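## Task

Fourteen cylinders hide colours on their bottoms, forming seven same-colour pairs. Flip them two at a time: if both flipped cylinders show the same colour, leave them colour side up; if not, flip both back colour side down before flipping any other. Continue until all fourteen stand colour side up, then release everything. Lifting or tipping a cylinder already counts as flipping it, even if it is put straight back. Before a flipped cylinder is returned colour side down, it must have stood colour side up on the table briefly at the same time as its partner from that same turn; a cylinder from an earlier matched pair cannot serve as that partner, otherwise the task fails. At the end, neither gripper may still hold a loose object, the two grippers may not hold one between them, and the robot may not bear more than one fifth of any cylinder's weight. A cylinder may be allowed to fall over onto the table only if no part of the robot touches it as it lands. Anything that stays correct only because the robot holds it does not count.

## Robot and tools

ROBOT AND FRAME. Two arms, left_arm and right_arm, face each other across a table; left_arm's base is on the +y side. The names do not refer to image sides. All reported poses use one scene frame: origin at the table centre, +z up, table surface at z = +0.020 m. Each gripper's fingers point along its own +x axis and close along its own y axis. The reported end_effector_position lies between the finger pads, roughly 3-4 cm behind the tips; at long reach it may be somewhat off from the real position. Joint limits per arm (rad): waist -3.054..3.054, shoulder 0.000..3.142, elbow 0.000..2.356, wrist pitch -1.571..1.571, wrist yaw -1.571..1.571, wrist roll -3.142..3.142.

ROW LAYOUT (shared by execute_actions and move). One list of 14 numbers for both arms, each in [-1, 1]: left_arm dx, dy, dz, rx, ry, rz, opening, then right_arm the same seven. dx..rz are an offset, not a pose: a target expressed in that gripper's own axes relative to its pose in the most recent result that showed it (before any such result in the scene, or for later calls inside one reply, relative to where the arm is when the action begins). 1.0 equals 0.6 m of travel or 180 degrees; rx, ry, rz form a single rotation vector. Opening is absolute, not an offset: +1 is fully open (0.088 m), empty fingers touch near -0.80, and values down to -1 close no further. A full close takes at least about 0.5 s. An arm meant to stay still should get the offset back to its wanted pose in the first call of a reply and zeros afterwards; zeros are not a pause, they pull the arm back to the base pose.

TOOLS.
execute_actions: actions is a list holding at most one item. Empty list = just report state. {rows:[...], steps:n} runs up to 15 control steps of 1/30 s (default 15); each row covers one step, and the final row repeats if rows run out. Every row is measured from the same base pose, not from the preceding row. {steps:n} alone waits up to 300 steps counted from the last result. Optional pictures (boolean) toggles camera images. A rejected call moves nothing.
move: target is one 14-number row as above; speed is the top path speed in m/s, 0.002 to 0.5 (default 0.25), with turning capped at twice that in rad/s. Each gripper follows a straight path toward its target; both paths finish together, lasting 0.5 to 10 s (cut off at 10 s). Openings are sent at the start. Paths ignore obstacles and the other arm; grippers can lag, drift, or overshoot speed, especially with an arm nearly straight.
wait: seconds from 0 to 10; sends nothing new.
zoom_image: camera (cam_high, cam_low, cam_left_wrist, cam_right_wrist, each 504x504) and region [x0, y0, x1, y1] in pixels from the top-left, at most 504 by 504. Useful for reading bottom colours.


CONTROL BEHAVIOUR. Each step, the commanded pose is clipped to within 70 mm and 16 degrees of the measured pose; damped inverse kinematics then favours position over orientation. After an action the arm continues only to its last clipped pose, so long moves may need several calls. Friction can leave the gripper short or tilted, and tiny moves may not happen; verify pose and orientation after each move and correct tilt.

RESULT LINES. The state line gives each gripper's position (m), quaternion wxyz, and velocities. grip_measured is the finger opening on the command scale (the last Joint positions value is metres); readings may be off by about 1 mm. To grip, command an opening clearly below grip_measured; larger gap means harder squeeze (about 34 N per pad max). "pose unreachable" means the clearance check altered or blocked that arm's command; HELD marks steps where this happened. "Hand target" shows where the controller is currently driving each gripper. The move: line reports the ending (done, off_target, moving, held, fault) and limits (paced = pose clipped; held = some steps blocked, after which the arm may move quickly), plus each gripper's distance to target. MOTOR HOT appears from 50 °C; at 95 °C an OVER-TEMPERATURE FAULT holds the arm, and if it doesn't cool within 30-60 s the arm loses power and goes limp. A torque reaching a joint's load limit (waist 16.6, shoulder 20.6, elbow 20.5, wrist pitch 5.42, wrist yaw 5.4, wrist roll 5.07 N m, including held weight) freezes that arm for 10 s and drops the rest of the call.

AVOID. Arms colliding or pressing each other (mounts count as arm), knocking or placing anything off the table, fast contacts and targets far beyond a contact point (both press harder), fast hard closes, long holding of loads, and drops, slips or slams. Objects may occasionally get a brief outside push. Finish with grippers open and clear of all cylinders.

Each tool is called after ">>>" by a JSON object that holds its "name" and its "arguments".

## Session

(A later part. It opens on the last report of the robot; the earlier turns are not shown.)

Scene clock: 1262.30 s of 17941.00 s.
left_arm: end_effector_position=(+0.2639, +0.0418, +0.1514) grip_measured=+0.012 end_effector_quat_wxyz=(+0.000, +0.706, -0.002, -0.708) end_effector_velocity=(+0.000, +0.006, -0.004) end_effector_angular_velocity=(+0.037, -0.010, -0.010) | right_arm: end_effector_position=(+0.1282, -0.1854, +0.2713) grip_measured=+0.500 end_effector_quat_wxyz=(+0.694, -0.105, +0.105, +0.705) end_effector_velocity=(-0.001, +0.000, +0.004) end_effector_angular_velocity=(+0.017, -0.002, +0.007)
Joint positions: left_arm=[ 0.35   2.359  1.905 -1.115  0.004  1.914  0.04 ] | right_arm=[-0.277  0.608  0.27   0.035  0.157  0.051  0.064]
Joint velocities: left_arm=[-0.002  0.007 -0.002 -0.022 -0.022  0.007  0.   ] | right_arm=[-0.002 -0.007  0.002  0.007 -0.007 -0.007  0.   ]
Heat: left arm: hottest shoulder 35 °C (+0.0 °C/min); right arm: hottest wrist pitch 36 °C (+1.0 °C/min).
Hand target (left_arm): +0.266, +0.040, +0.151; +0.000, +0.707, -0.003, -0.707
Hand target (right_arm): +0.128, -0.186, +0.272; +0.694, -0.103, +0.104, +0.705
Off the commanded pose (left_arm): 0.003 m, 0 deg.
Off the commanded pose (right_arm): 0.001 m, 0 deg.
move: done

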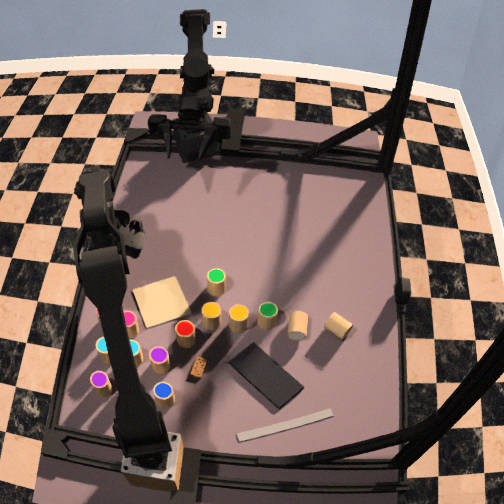

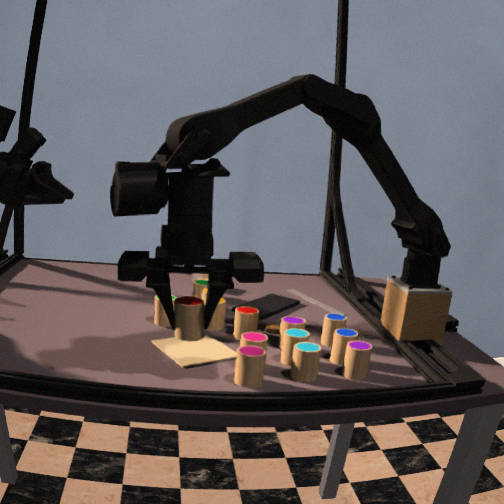

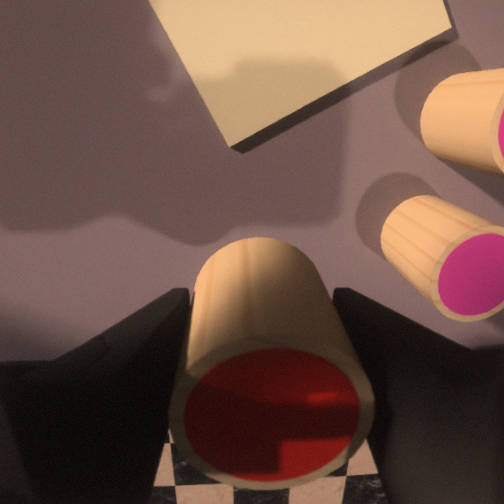

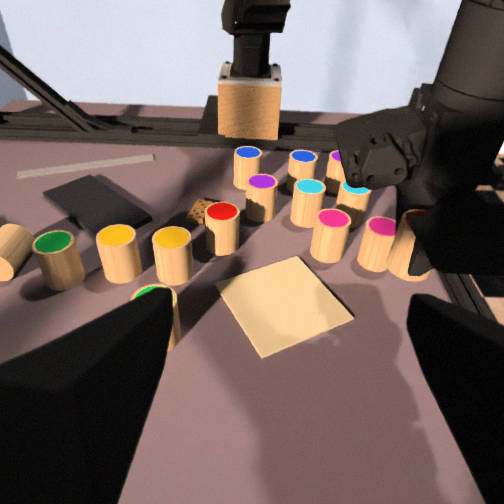

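Command z ≈ .0765.

>>> {"name": "move", "arguments": {"target": [0.125,0.003,-0.002,0,0,0,-0.3,0,0,0,0,0,0,0.5], "speed": 0.07}}

>>> {"name": "execute_actions", "arguments": {"actions": [{"rows":[[0.004,0,0,0,0,0,0.3,0,0,0,0,0,0,0.5]],"steps":11}], "pictures": false}}

>>> {"name": "move", "arguments": {"target": [-0.13,0,0,0,0,0,0.3,0,0,0,0,0,0,0.5], "speed": 0.2}}

Scene clock: 1268.43 s of 17941.00 s.
left_arm: end_effector_position=(+0.2658, +0.0367, +0.0828) grip_measured=+0.010 end_effector_quat_wxyz=(+0.005, +0.708, -0.007, -0.706) end_effector_velocity=(-0.004, +0.004, +0.000) end_effector_angular_velocity=(+0.023, +0.001, +0.000) | right_arm: end_effector_position=(+0.1282, -0.1854, +0.2713) grip_measured=+0.500 end_effector_quat_wxyz=(+0.694, -0.105, +0.105, +0.705) end_effector_velocity=(-0.002, -0.001, -0.002) end_effector_angular_velocity=(-0.007, -0.006, +0.012)
Joint positions: left_arm=[ 0.35   2.461  1.804 -0.897  0.003  1.914  0.04 ] | right_arm=[-0.277  0.607  0.27   0.035  0.157  0.051  0.064]
Joint velocities: left_arm=[-0.007 -0.002 -0.002 -0.022 -0.007 -0.007 -0.   ] | right_arm=[ 0.002 -0.002 -0.002 -0.007 -0.007 -0.007 -0.   ]
Heat: left arm: hottest shoulder 36 °C (+0.0 °C/min); right arm: hottest wrist pitch 36 °C (+1.0 °C/min).
Hand target (left_arm): +0.265, +0.040, +0.076; +0.000, +0.706, -0.002, -0.708
Hand target (right_arm): +0.128, -0.185, +0.271; +0.694, -0.105, +0.105, +0.705
Off the commanded pose (left_arm): 0.007 m, 1 deg.
Off the commanded pose (right_arm): 0.000 m, 0 deg.
move: done

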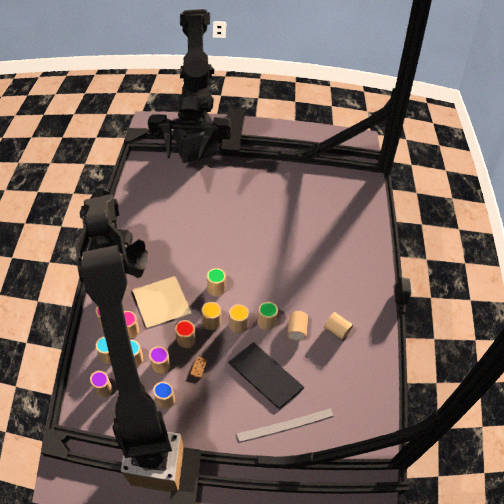

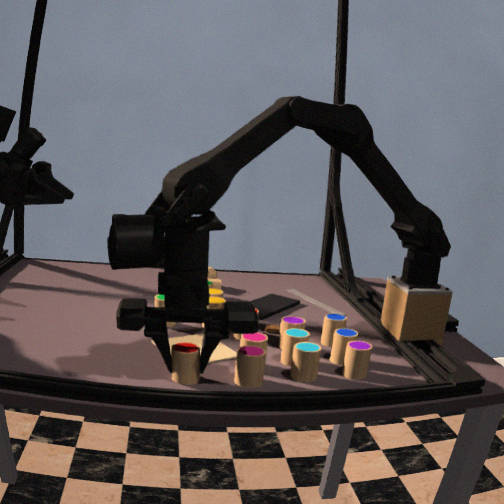

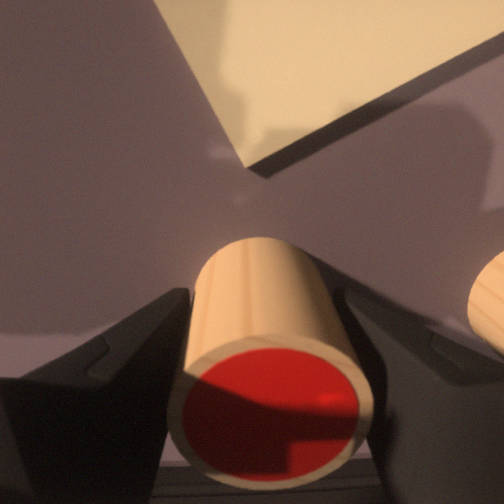

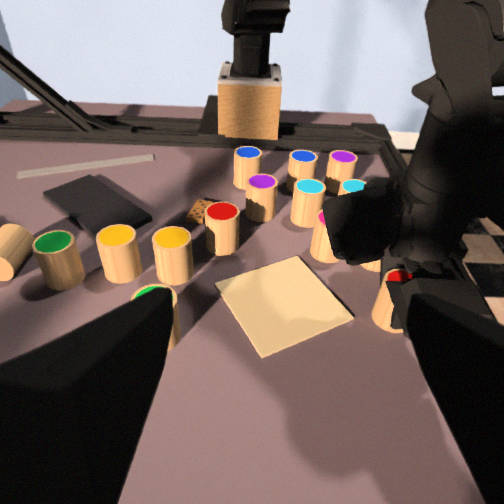

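Scene clock: 1268.80 s of 17941.00 s.
left_arm: end_effector_position=(+0.2661, +0.0358, +0.0828) grip_measured=+0.290 end_effector_quat_wxyz=(+0.006, +0.708, -0.008, -0.706) end_effector_velocity=(-0.001, +0.002, +0.000) end_effector_angular_velocity=(+0.009, -0.004, +0.005) | right_arm: end_effector_position=(+0.1282, -0.1854, +0.2713) grip_measured=+0.500 end_effector_quat_wxyz=(+0.694, -0.105, +0.105, +0.705) end_effector_velocity=(-0.000, -0.001, -0.006) end_effector_angular_velocity=(-0.027, +0.004, +0.002)
Joint positions: left_arm=[ 0.35   2.461  1.804 -0.893  0.003  1.914  0.053] | right_arm=[-0.277  0.607  0.27   0.035  0.157  0.051  0.064]
Joint velocities: left_arm=[-0.002 -0.002 -0.002 -0.007 -0.007 -0.007  0.005] | right_arm=[-0.002  0.002 -0.002 -0.022 -0.007  0.007 -0.   ]
Heat: left arm: hottest shoulder 36 °C (+0.0 °C/min); right arm: hottest wrist pitch 36 °C (+1.0 °C/min).
Hand target (left_arm): +0.266, +0.037, +0.080; +0.005, +0.708, -0.007, -0.706
Hand target (right_arm): +0.128, -0.185, +0.271; +0.694, -0.105, +0.105, +0.705
Off the commanded pose (left_arm): 0.003 m, 0 deg.
Off the commanded pose (right_arm): 0.000 m, 0 deg.
Steps of this call (steps 1 to 11: all 11 steps of this action). Readings (end_effector_position):
1: left_arm (+0.2658, +0.0367, +0.0828) | right_arm (+0.1282, -0.1854, +0.2713)
2: left_arm (+0.2659, +0.0365, +0.0828) | right_arm (+0.1282, -0.1854, +0.2713)
4: left_arm (+0.2660, +0.0359, +0.0828) | right_arm (+0.1282, -0.1854, +0.2713)
8: left_arm (+0.2661, +0.0359, +0.0828) | right_arm (+0.1282, -0.1854, +0.2713)
11: the state above

Scene clock: 1269.90 s of 17941.00 s.
left_arm: end_effector_position=(+0.2647, +0.0399, +0.1555) grip_measured=+0.300 end_effector_quat_wxyz=(+0.002, +0.707, -0.004, -0.707) end_effector_velocity=(+0.000, -0.001, +0.002) end_effector_angular_velocity=(+0.000, -0.008, +0.005) | right_arm: end_effector_position=(+0.1282, -0.1855, +0.2712) grip_measured=+0.500 end_effector_quat_wxyz=(+0.694, -0.106, +0.105, +0.705) end_effector_velocity=(+0.002, -0.002, -0.005) end_effector_angular_velocity=(-0.021, +0.001, -0.012)
Joint positions: left_arm=[ 0.35   2.359  1.922 -1.127  0.003  1.914  0.054] | right_arm=[-0.277  0.607  0.269  0.035  0.157  0.051  0.064]
Joint velocities: left_arm=[-0.002  0.002  0.012 -0.007 -0.007 -0.007  0.   ] | right_arm=[-0.002 -0.002 -0.002 -0.022  0.007  0.007 -0.   ]
Heat: left arm: hottest shoulder 37 °C (+1.0 °C/min); right arm: hottest wrist pitch 36 °C (+1.0 °C/min).
Hand target (left_arm): +0.266, +0.037, +0.161; +0.006, +0.708, -0.008, -0.706
Hand target (right_arm): +0.128, -0.185, +0.271; +0.694, -0.105, +0.105, +0.705
Off the commanded pose (left_arm): 0.006 m, 1 deg.
Off the commanded pose (right_arm): 0.000 m, 0 deg.
move: done

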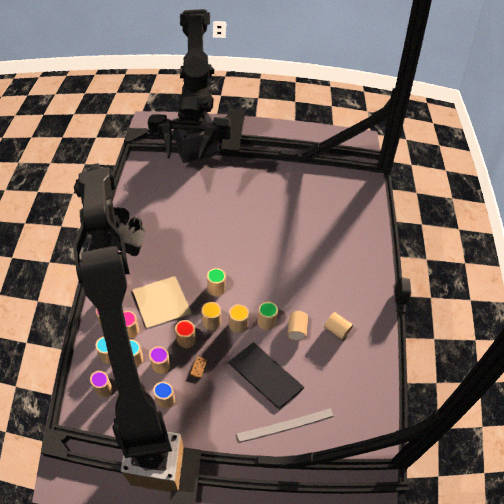

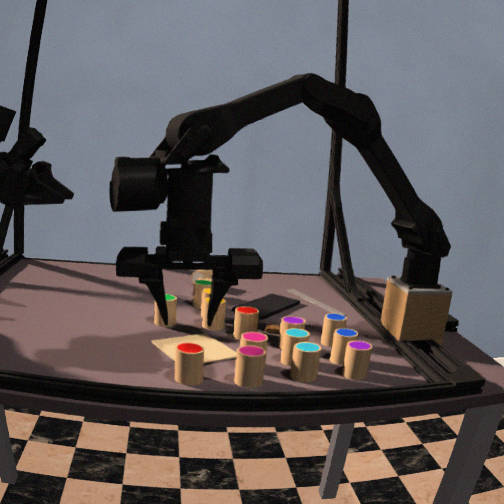

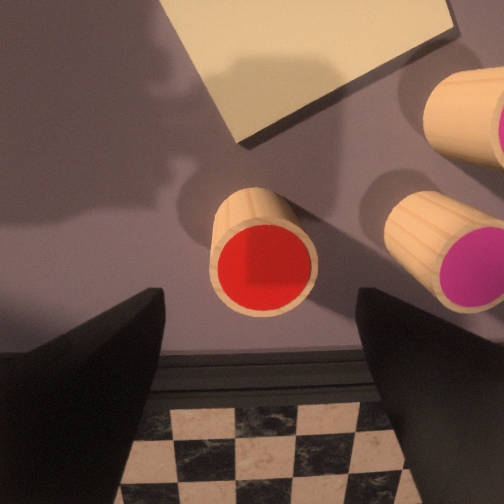

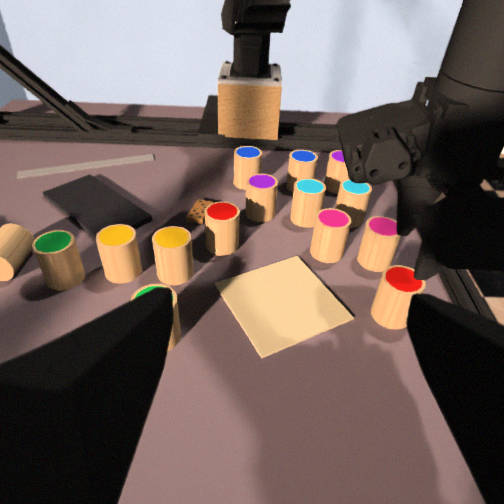

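>>> {"name": "finished_scene", "arguments": {"scene": 1}}

The scene is finished: the task was done.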